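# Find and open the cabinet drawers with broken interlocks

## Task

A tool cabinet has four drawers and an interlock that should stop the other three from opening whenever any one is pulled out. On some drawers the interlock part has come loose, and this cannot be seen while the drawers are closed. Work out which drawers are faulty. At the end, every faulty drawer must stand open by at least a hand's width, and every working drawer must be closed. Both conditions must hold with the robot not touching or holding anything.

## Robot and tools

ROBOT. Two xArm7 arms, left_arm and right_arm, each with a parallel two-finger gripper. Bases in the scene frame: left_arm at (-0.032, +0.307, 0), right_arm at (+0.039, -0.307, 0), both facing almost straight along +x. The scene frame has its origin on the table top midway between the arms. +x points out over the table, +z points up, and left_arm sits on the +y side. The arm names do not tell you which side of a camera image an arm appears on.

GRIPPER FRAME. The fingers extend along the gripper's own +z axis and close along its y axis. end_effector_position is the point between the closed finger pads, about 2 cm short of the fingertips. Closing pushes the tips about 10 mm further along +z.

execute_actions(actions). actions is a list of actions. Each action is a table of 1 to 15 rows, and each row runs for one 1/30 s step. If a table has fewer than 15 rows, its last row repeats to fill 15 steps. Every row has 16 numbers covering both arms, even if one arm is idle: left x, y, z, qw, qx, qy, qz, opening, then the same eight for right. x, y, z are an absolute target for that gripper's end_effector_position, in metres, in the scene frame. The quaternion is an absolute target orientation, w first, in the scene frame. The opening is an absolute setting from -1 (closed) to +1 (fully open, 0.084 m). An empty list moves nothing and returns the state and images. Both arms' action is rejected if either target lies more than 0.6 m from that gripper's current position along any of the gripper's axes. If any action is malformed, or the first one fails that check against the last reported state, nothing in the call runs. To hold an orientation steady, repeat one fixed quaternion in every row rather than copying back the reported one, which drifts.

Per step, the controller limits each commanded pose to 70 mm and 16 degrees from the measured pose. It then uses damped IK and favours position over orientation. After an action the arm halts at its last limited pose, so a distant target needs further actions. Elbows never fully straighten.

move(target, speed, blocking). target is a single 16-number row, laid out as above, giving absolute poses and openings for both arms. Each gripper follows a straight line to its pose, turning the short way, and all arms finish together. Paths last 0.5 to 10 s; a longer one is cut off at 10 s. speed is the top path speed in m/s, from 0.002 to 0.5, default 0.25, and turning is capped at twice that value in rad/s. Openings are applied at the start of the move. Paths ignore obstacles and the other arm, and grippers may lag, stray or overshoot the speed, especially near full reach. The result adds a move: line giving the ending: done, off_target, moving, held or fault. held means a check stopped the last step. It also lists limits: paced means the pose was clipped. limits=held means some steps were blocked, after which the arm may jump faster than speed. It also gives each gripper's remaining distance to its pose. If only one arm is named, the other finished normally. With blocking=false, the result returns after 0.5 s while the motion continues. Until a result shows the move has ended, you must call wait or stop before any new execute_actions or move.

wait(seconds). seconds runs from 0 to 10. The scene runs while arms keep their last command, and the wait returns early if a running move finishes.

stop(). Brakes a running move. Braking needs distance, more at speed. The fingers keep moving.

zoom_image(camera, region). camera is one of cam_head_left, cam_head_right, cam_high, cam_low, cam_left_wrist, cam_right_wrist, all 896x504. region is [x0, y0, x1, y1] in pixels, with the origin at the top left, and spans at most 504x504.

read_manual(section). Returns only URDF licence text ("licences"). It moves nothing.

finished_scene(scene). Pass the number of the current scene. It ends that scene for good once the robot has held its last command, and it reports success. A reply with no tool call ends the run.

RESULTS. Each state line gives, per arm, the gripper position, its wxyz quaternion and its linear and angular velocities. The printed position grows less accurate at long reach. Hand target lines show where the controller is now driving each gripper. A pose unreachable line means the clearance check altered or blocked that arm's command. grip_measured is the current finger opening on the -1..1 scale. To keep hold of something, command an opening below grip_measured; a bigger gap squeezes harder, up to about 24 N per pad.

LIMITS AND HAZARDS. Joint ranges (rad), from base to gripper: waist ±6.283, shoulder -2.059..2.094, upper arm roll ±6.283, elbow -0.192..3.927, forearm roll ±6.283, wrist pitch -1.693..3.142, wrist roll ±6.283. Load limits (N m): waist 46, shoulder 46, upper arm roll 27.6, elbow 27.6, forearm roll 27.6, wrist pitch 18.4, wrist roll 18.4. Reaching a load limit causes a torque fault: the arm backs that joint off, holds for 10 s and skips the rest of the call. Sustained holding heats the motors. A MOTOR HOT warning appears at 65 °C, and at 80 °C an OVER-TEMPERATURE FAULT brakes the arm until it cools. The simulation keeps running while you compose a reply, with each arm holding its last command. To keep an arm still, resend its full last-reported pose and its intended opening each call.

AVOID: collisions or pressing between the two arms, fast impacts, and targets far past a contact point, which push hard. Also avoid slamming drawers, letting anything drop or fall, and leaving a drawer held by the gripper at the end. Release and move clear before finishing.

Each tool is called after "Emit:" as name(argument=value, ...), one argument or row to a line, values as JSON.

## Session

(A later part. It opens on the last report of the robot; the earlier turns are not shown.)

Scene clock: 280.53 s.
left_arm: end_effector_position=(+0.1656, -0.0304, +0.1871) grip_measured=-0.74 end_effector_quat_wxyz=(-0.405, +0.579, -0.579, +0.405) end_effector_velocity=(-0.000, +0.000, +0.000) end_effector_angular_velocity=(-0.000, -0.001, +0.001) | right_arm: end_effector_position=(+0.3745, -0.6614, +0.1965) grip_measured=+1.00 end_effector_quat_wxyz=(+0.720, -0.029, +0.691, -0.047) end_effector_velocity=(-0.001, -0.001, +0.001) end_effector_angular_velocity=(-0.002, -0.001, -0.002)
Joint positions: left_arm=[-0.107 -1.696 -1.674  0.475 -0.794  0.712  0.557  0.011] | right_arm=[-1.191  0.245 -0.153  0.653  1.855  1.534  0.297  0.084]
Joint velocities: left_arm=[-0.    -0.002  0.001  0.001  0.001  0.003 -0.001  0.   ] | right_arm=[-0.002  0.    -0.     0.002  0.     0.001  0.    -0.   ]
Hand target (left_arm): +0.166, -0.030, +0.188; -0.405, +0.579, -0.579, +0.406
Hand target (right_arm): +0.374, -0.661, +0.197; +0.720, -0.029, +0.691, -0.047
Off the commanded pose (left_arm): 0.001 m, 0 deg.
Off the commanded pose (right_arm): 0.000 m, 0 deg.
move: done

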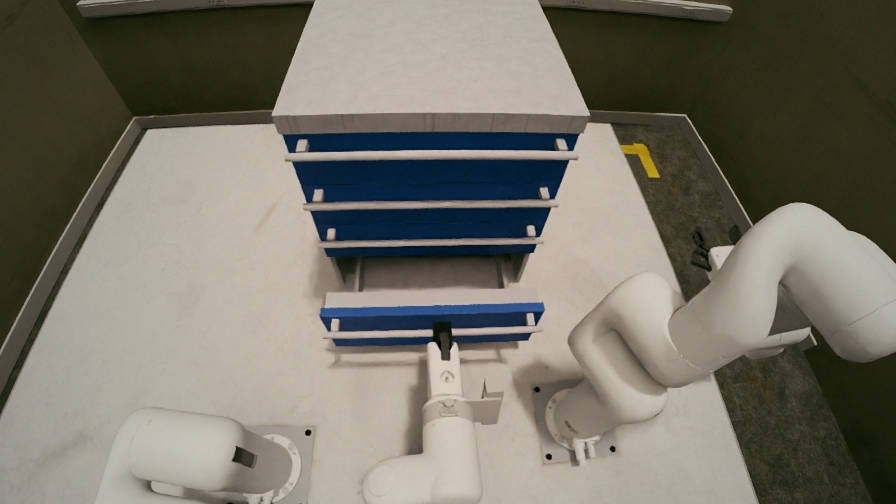

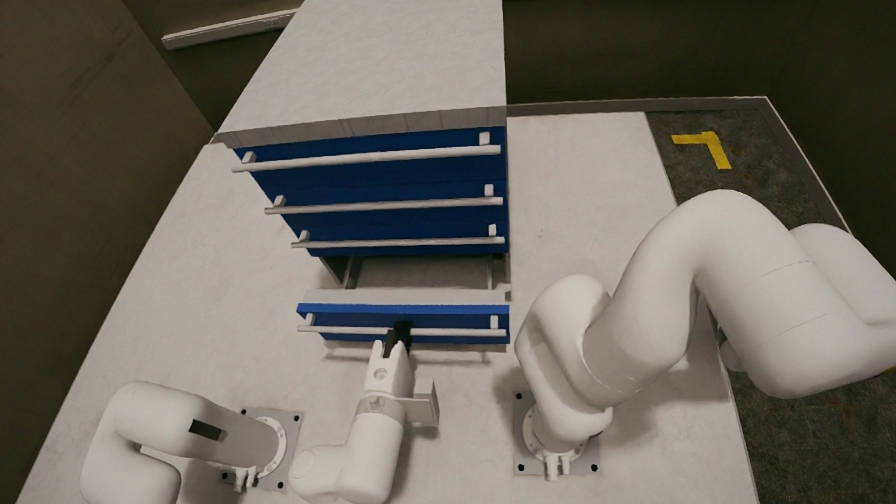

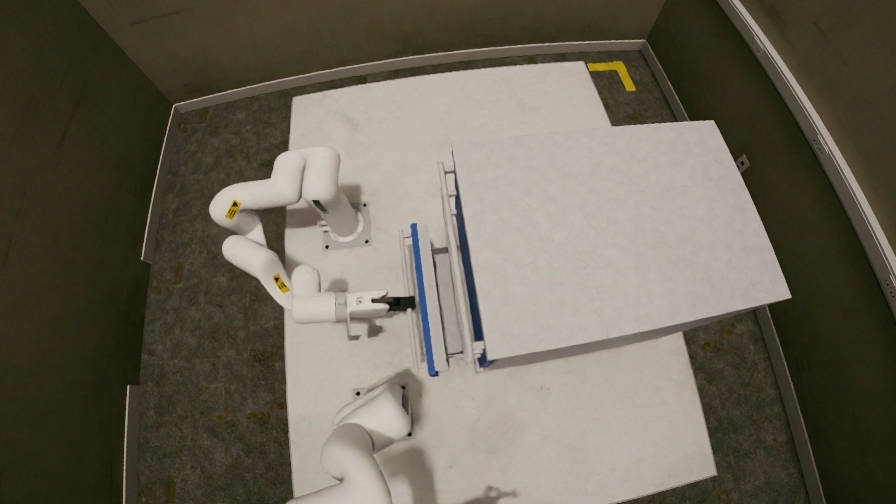

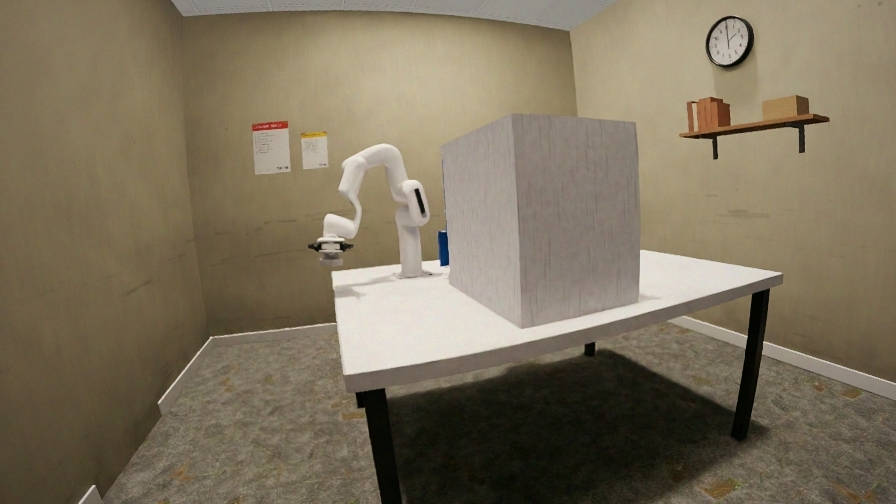

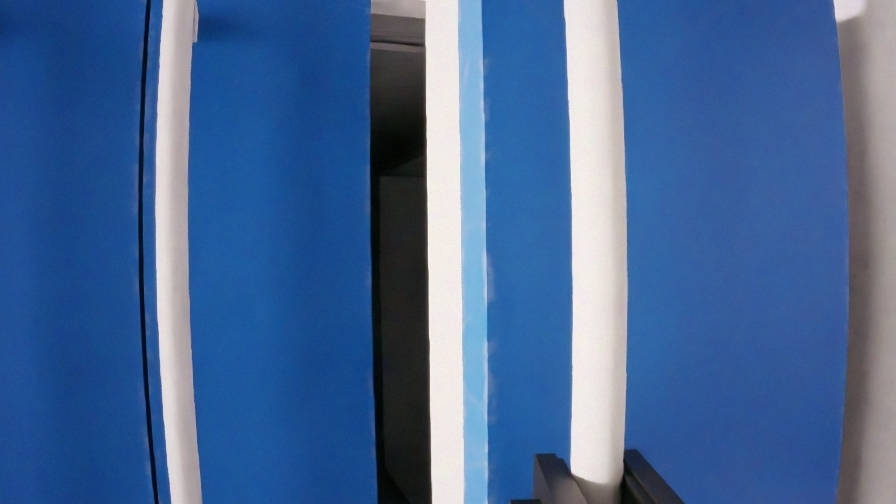

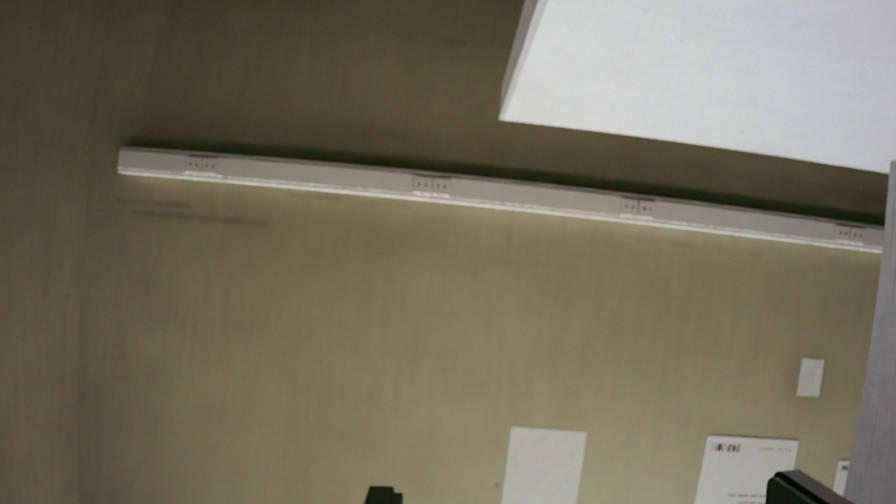

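Emit:
move(
  target=[0.13,-0.03,0.2,0.4056,-0.5792,0.5792,-0.4056,0.0,0.3745,-0.6614,0.1965,0.72,-0.029,0.691,-0.047,1],
  speed=0.06,
)

Emit:
move(
  target=[0.15,-0.03,0.287,0.4056,-0.5792,0.5792,-0.4056,0.0,0.3745,-0.6614,0.1965,0.72,-0.029,0.691,-0.047,1],
  speed=0.2,
)

Scene clock: 312.00 s.
left_arm: end_effector_position=(+0.1303, -0.0299, +0.1998) grip_measured=-0.01 end_effector_quat_wxyz=(-0.406, +0.579, -0.579, +0.405) end_effector_velocity=(+0.000, +0.001, -0.000) end_effector_angular_velocity=(+0.001, +0.000, +0.003) | right_arm: end_effector_position=(+0.3745, -0.6614, +0.1965) grip_measured=+1.00 end_effector_quat_wxyz=(+0.720, -0.029, +0.691, -0.047) end_effector_velocity=(+0.000, +0.000, -0.000) end_effector_angular_velocity=(-0.000, +0.001, +0.000)
Joint positions: left_arm=[-0.209 -1.725 -1.613  0.493 -0.711  0.843  0.511  0.044] | right_arm=[-1.191  0.245 -0.153  0.653  1.855  1.534  0.297  0.084]
Joint velocities: left_arm=[ 0.    -0.     0.    -0.     0.001  0.003 -0.001  0.   ] | right_arm=[ 0.    -0.     0.     0.    -0.    -0.001  0.     0.   ]
Hand target (left_arm): +0.130, -0.030, +0.200; -0.405, +0.579, -0.579, +0.405
Hand target (right_arm): +0.375, -0.661, +0.196; +0.720, -0.029, +0.691, -0.047
Off the commanded pose (left_arm): 0.000 m, 0 deg.
Off the commanded pose (right_arm): 0.000 m, 0 deg.
move: done

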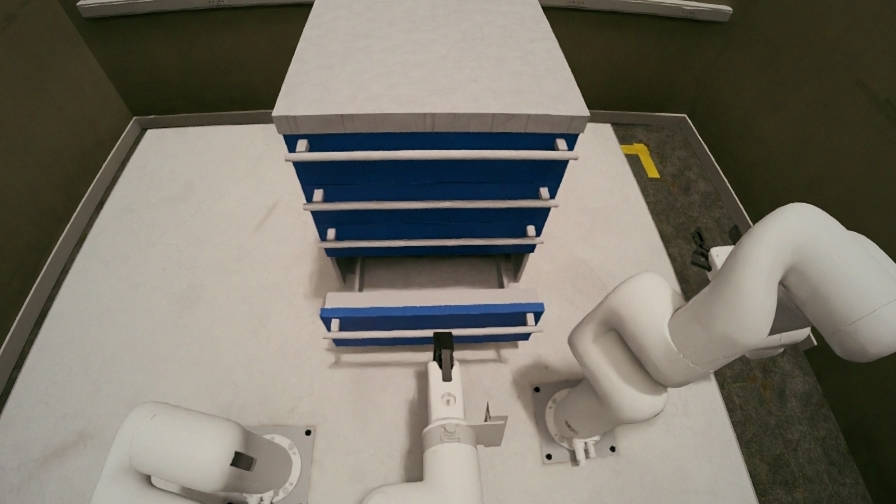

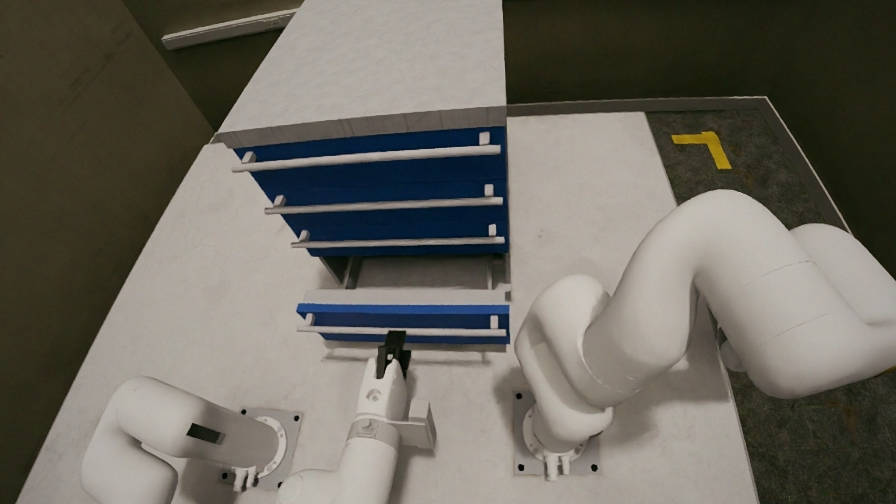

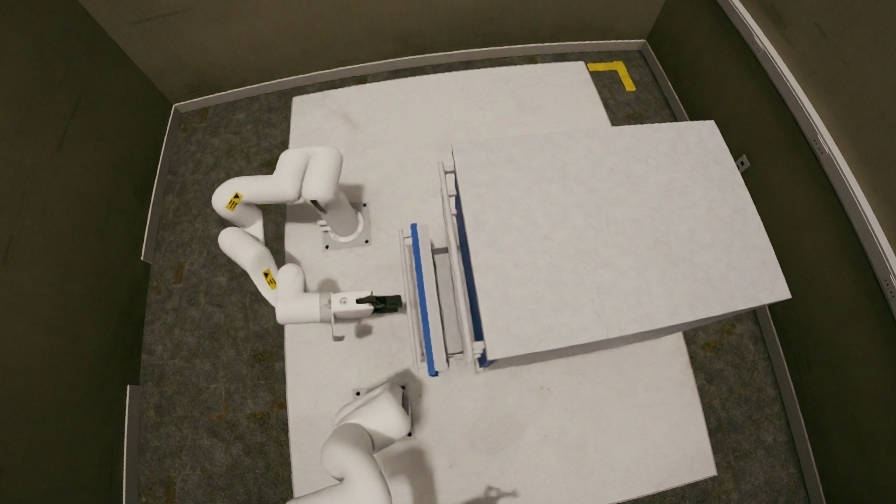

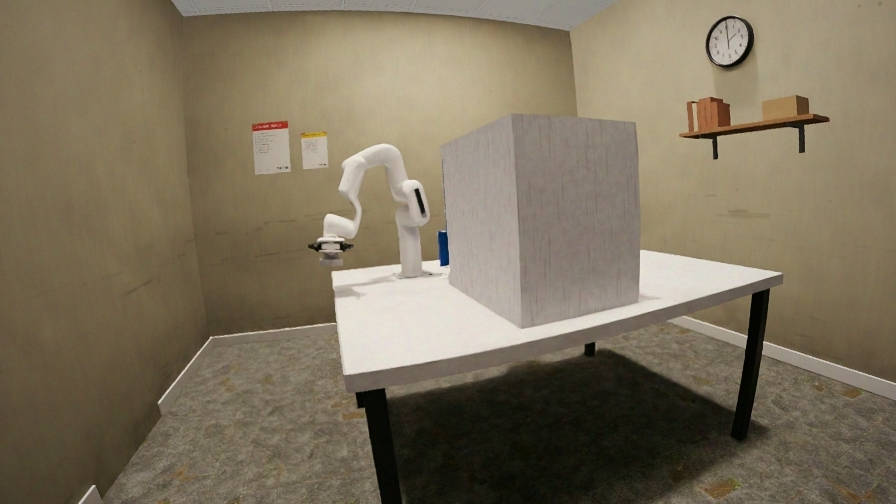

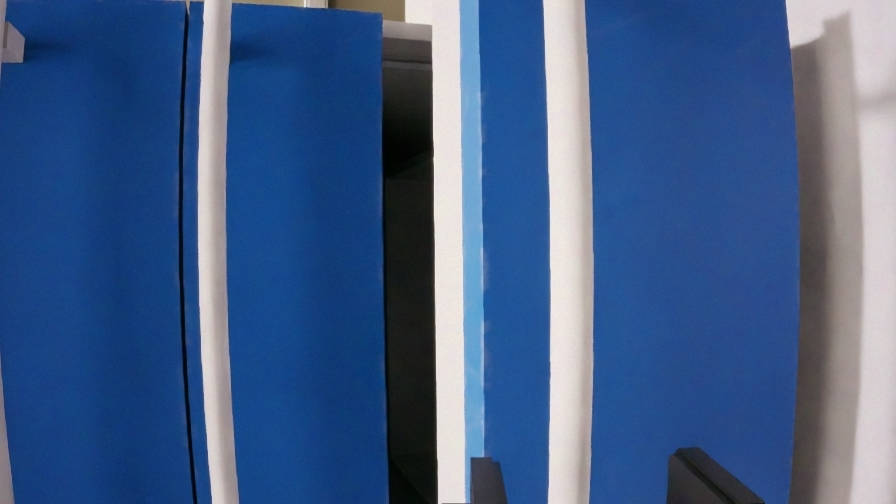

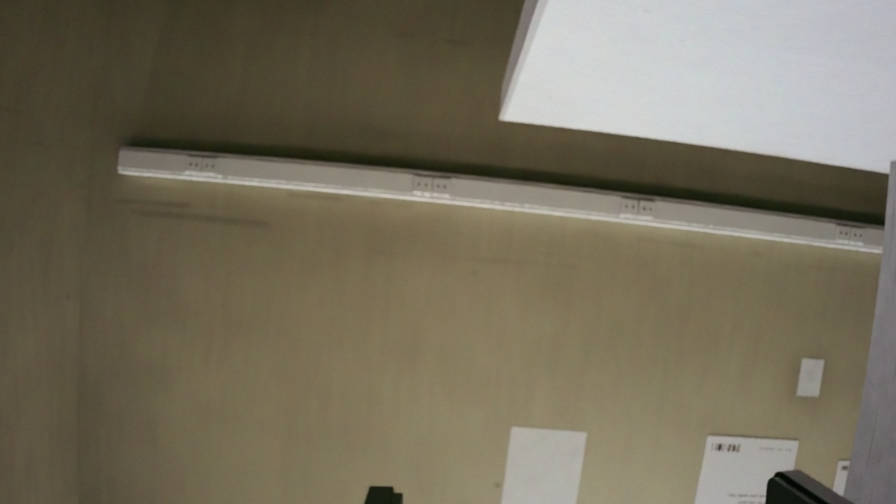

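Scene clock: 312.83 s.
left_arm: end_effector_position=(+0.1497, -0.0303, +0.2862) grip_measured=-0.01 end_effector_quat_wxyz=(-0.406, +0.579, -0.580, +0.405) end_effector_velocity=(+0.000, +0.001, +0.002) end_effector_angular_velocity=(-0.002, +0.000, +0.001) | right_arm: end_effector_position=(+0.3745, -0.6614, +0.1965) grip_measured=+1.00 end_effector_quat_wxyz=(+0.720, -0.029, +0.691, -0.047) end_effector_velocity=(+0.000, -0.000, +0.000) end_effector_angular_velocity=(-0.001, +0.000, +0.001)
Joint positions: left_arm=[-0.089 -1.694 -1.348  0.525 -0.607  0.835  0.696  0.044] | right_arm=[-1.191  0.245 -0.153  0.653  1.855  1.534  0.297  0.084]
Joint velocities: left_arm=[ 0.001 -0.     0.005 -0.     0.001  0.     0.002 -0.   ] | right_arm=[ 0.001  0.     0.     0.001 -0.    -0.001  0.001 -0.   ]
Hand target (left_arm): +0.150, -0.030, +0.287; -0.405, +0.579, -0.580, +0.405
Hand target (right_arm): +0.375, -0.661, +0.196; +0.720, -0.029, +0.691, -0.047
Off the commanded pose (left_arm): 0.001 m, 0 deg.
Off the commanded pose (right_arm): 0.000 m, 0 deg.
move: done

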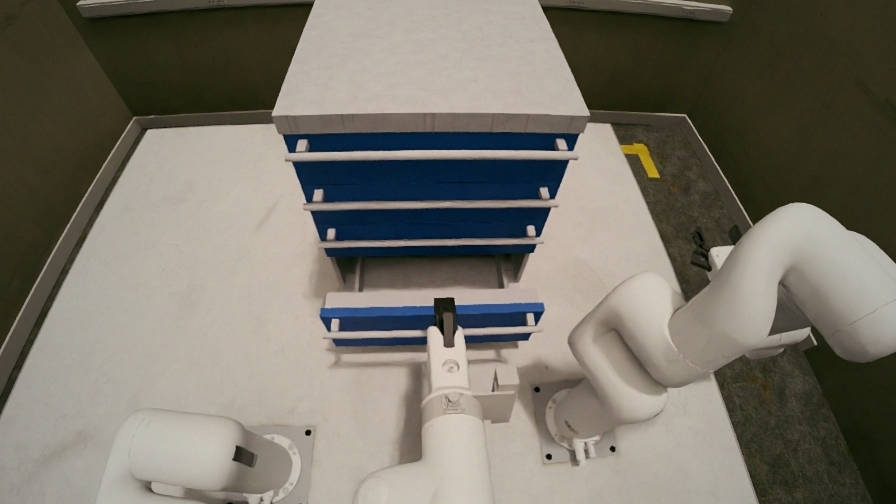

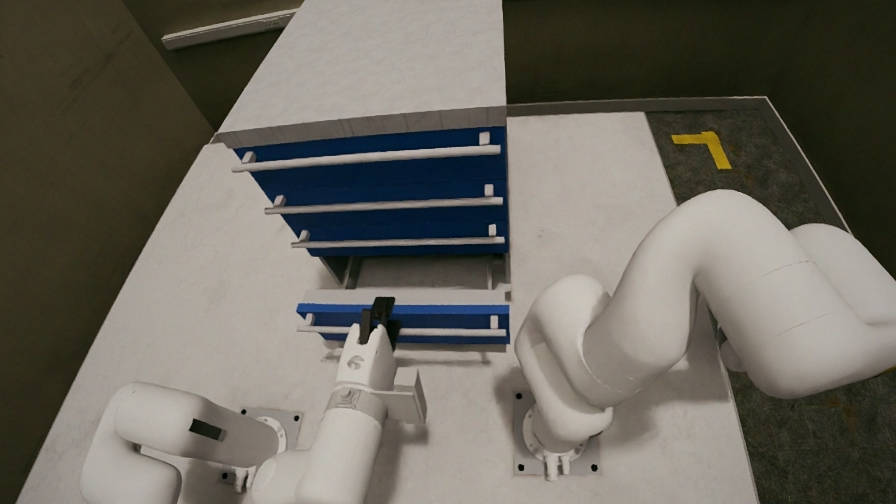

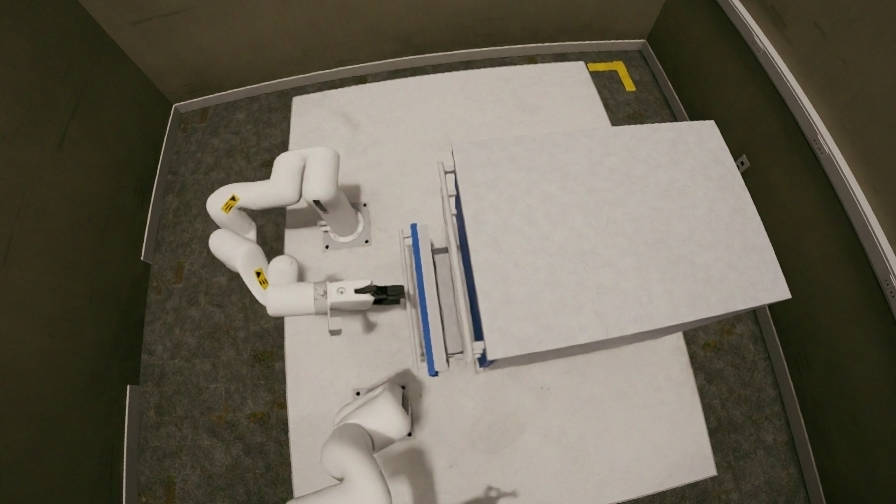

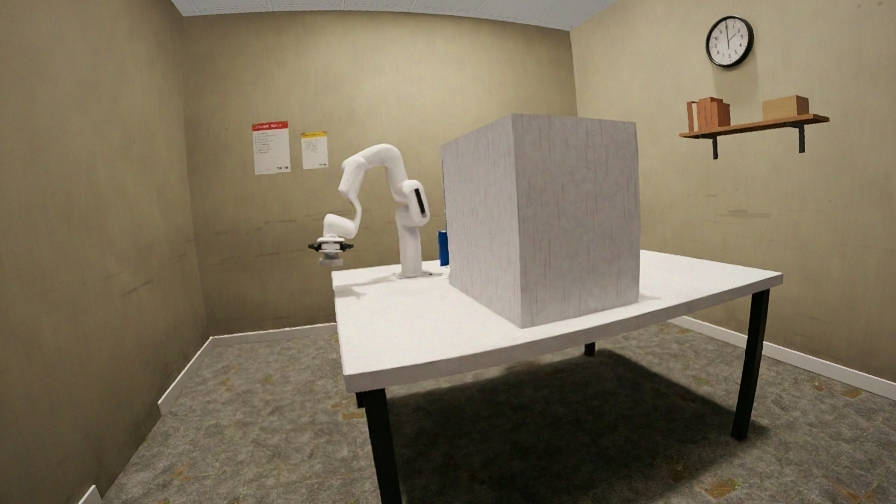

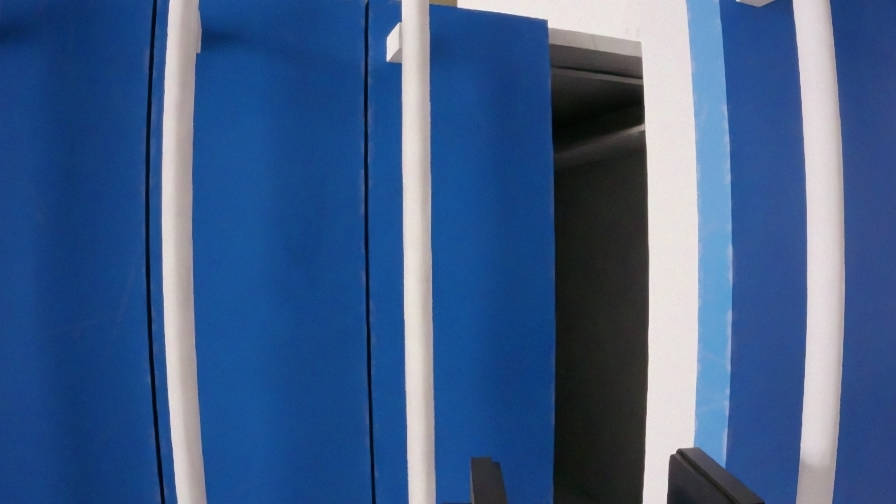

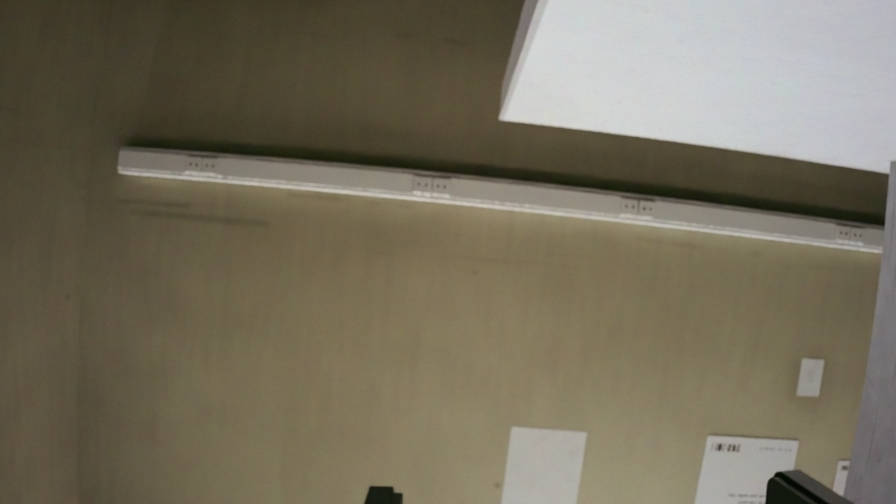

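Emit:
move(
  target=[0.291,-0.03,0.2865,0.4056,-0.5792,0.5792,-0.4056,0.0,0.3745,-0.6614,0.1965,0.72,-0.029,0.691,-0.047,1],
  speed=0.15,
)

Scene clock: 319.57 s.
left_arm: end_effector_position=(+0.2901, -0.0301, +0.2865) grip_measured=-0.01 end_effector_quat_wxyz=(-0.406, +0.579, -0.579, +0.406) end_effector_velocity=(+0.002, +0.003, -0.000) end_effector_angular_velocity=(-0.001, +0.002, +0.007) | right_arm: end_effector_position=(+0.3745, -0.6614, +0.1965) grip_measured=+1.00 end_effector_quat_wxyz=(+0.720, -0.029, +0.691, -0.047) end_effector_velocity=(+0.000, +0.000, +0.000) end_effector_angular_velocity=(-0.001, -0.000, +0.001)
Joint positions: left_arm=[ 0.354 -1.429 -1.432  0.56  -0.798  0.364  0.949  0.044] | right_arm=[-1.191  0.245 -0.153  0.653  1.855  1.534  0.297  0.084]
Joint velocities: left_arm=[ 0.005  0.002  0.    -0.003 -0.001 -0.001  0.001  0.   ] | right_arm=[ 0.    -0.     0.     0.001  0.    -0.    -0.    -0.   ]
Hand target (left_arm): +0.291, -0.030, +0.286; -0.406, +0.579, -0.579, +0.406
Hand target (right_arm): +0.375, -0.661, +0.196; +0.720, -0.029, +0.691, -0.047
Off the commanded pose (left_arm): 0.001 m, 0 deg.
Off the commanded pose (right_arm): 0.000 m, 0 deg.
move: done

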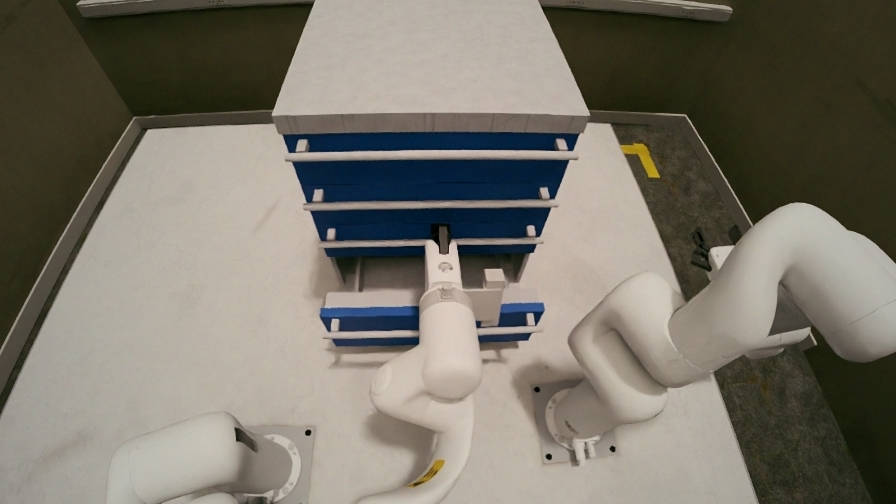

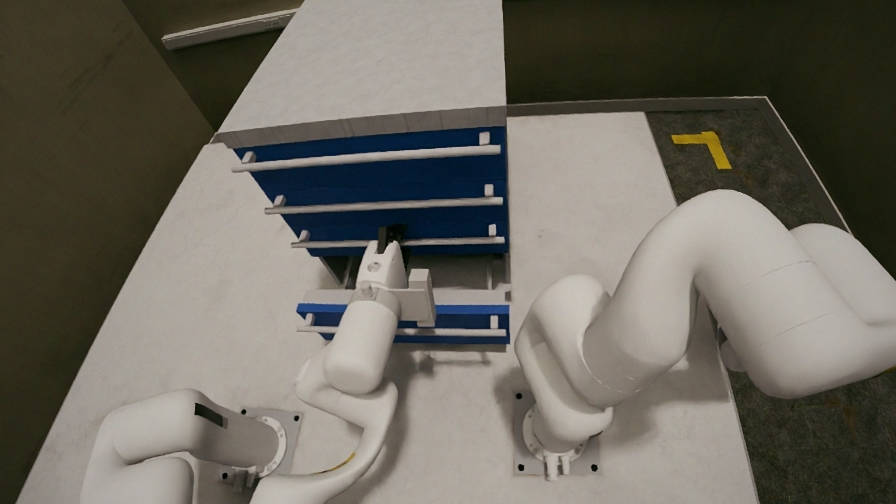

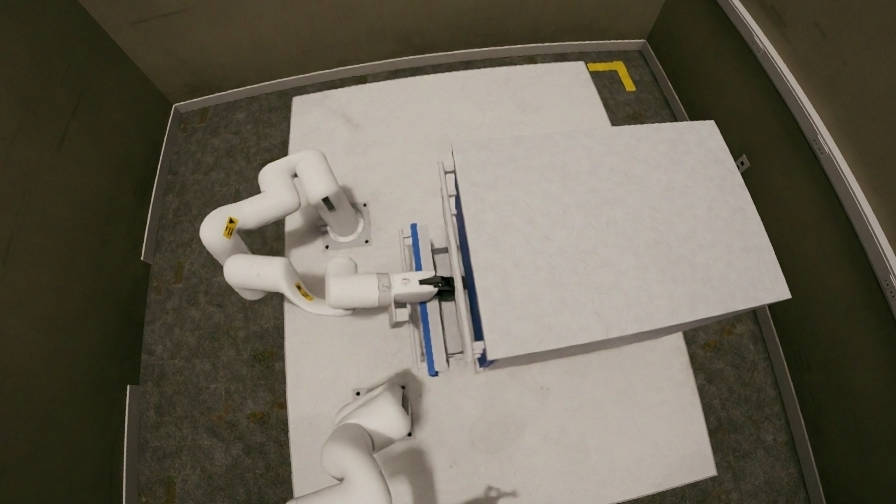

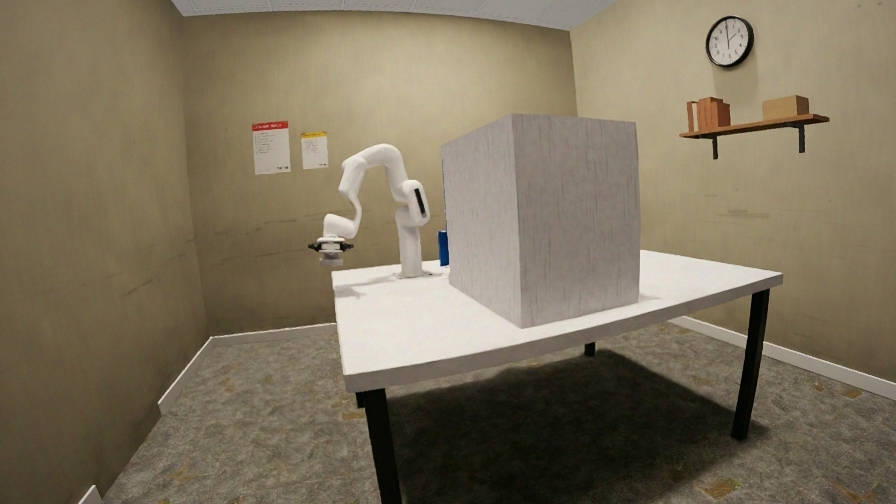

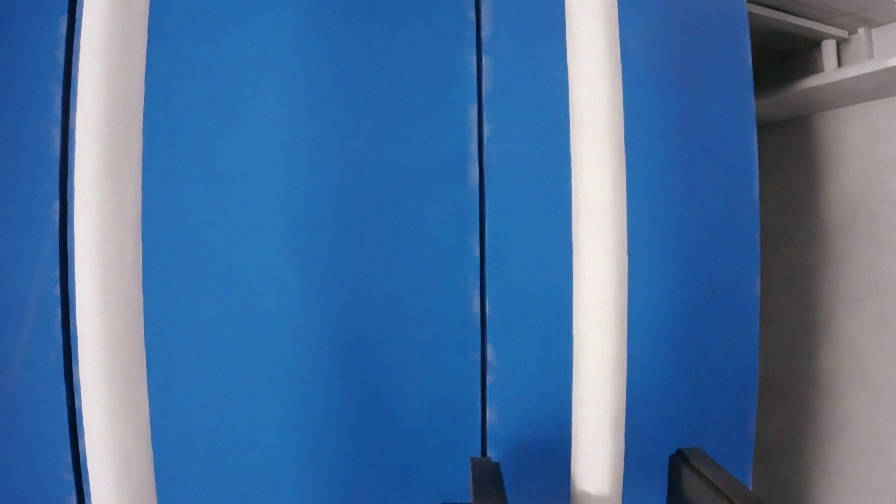

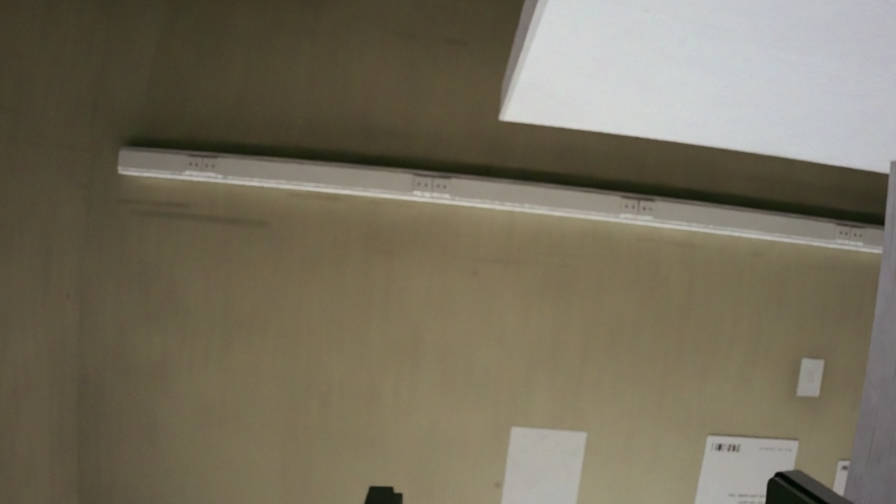

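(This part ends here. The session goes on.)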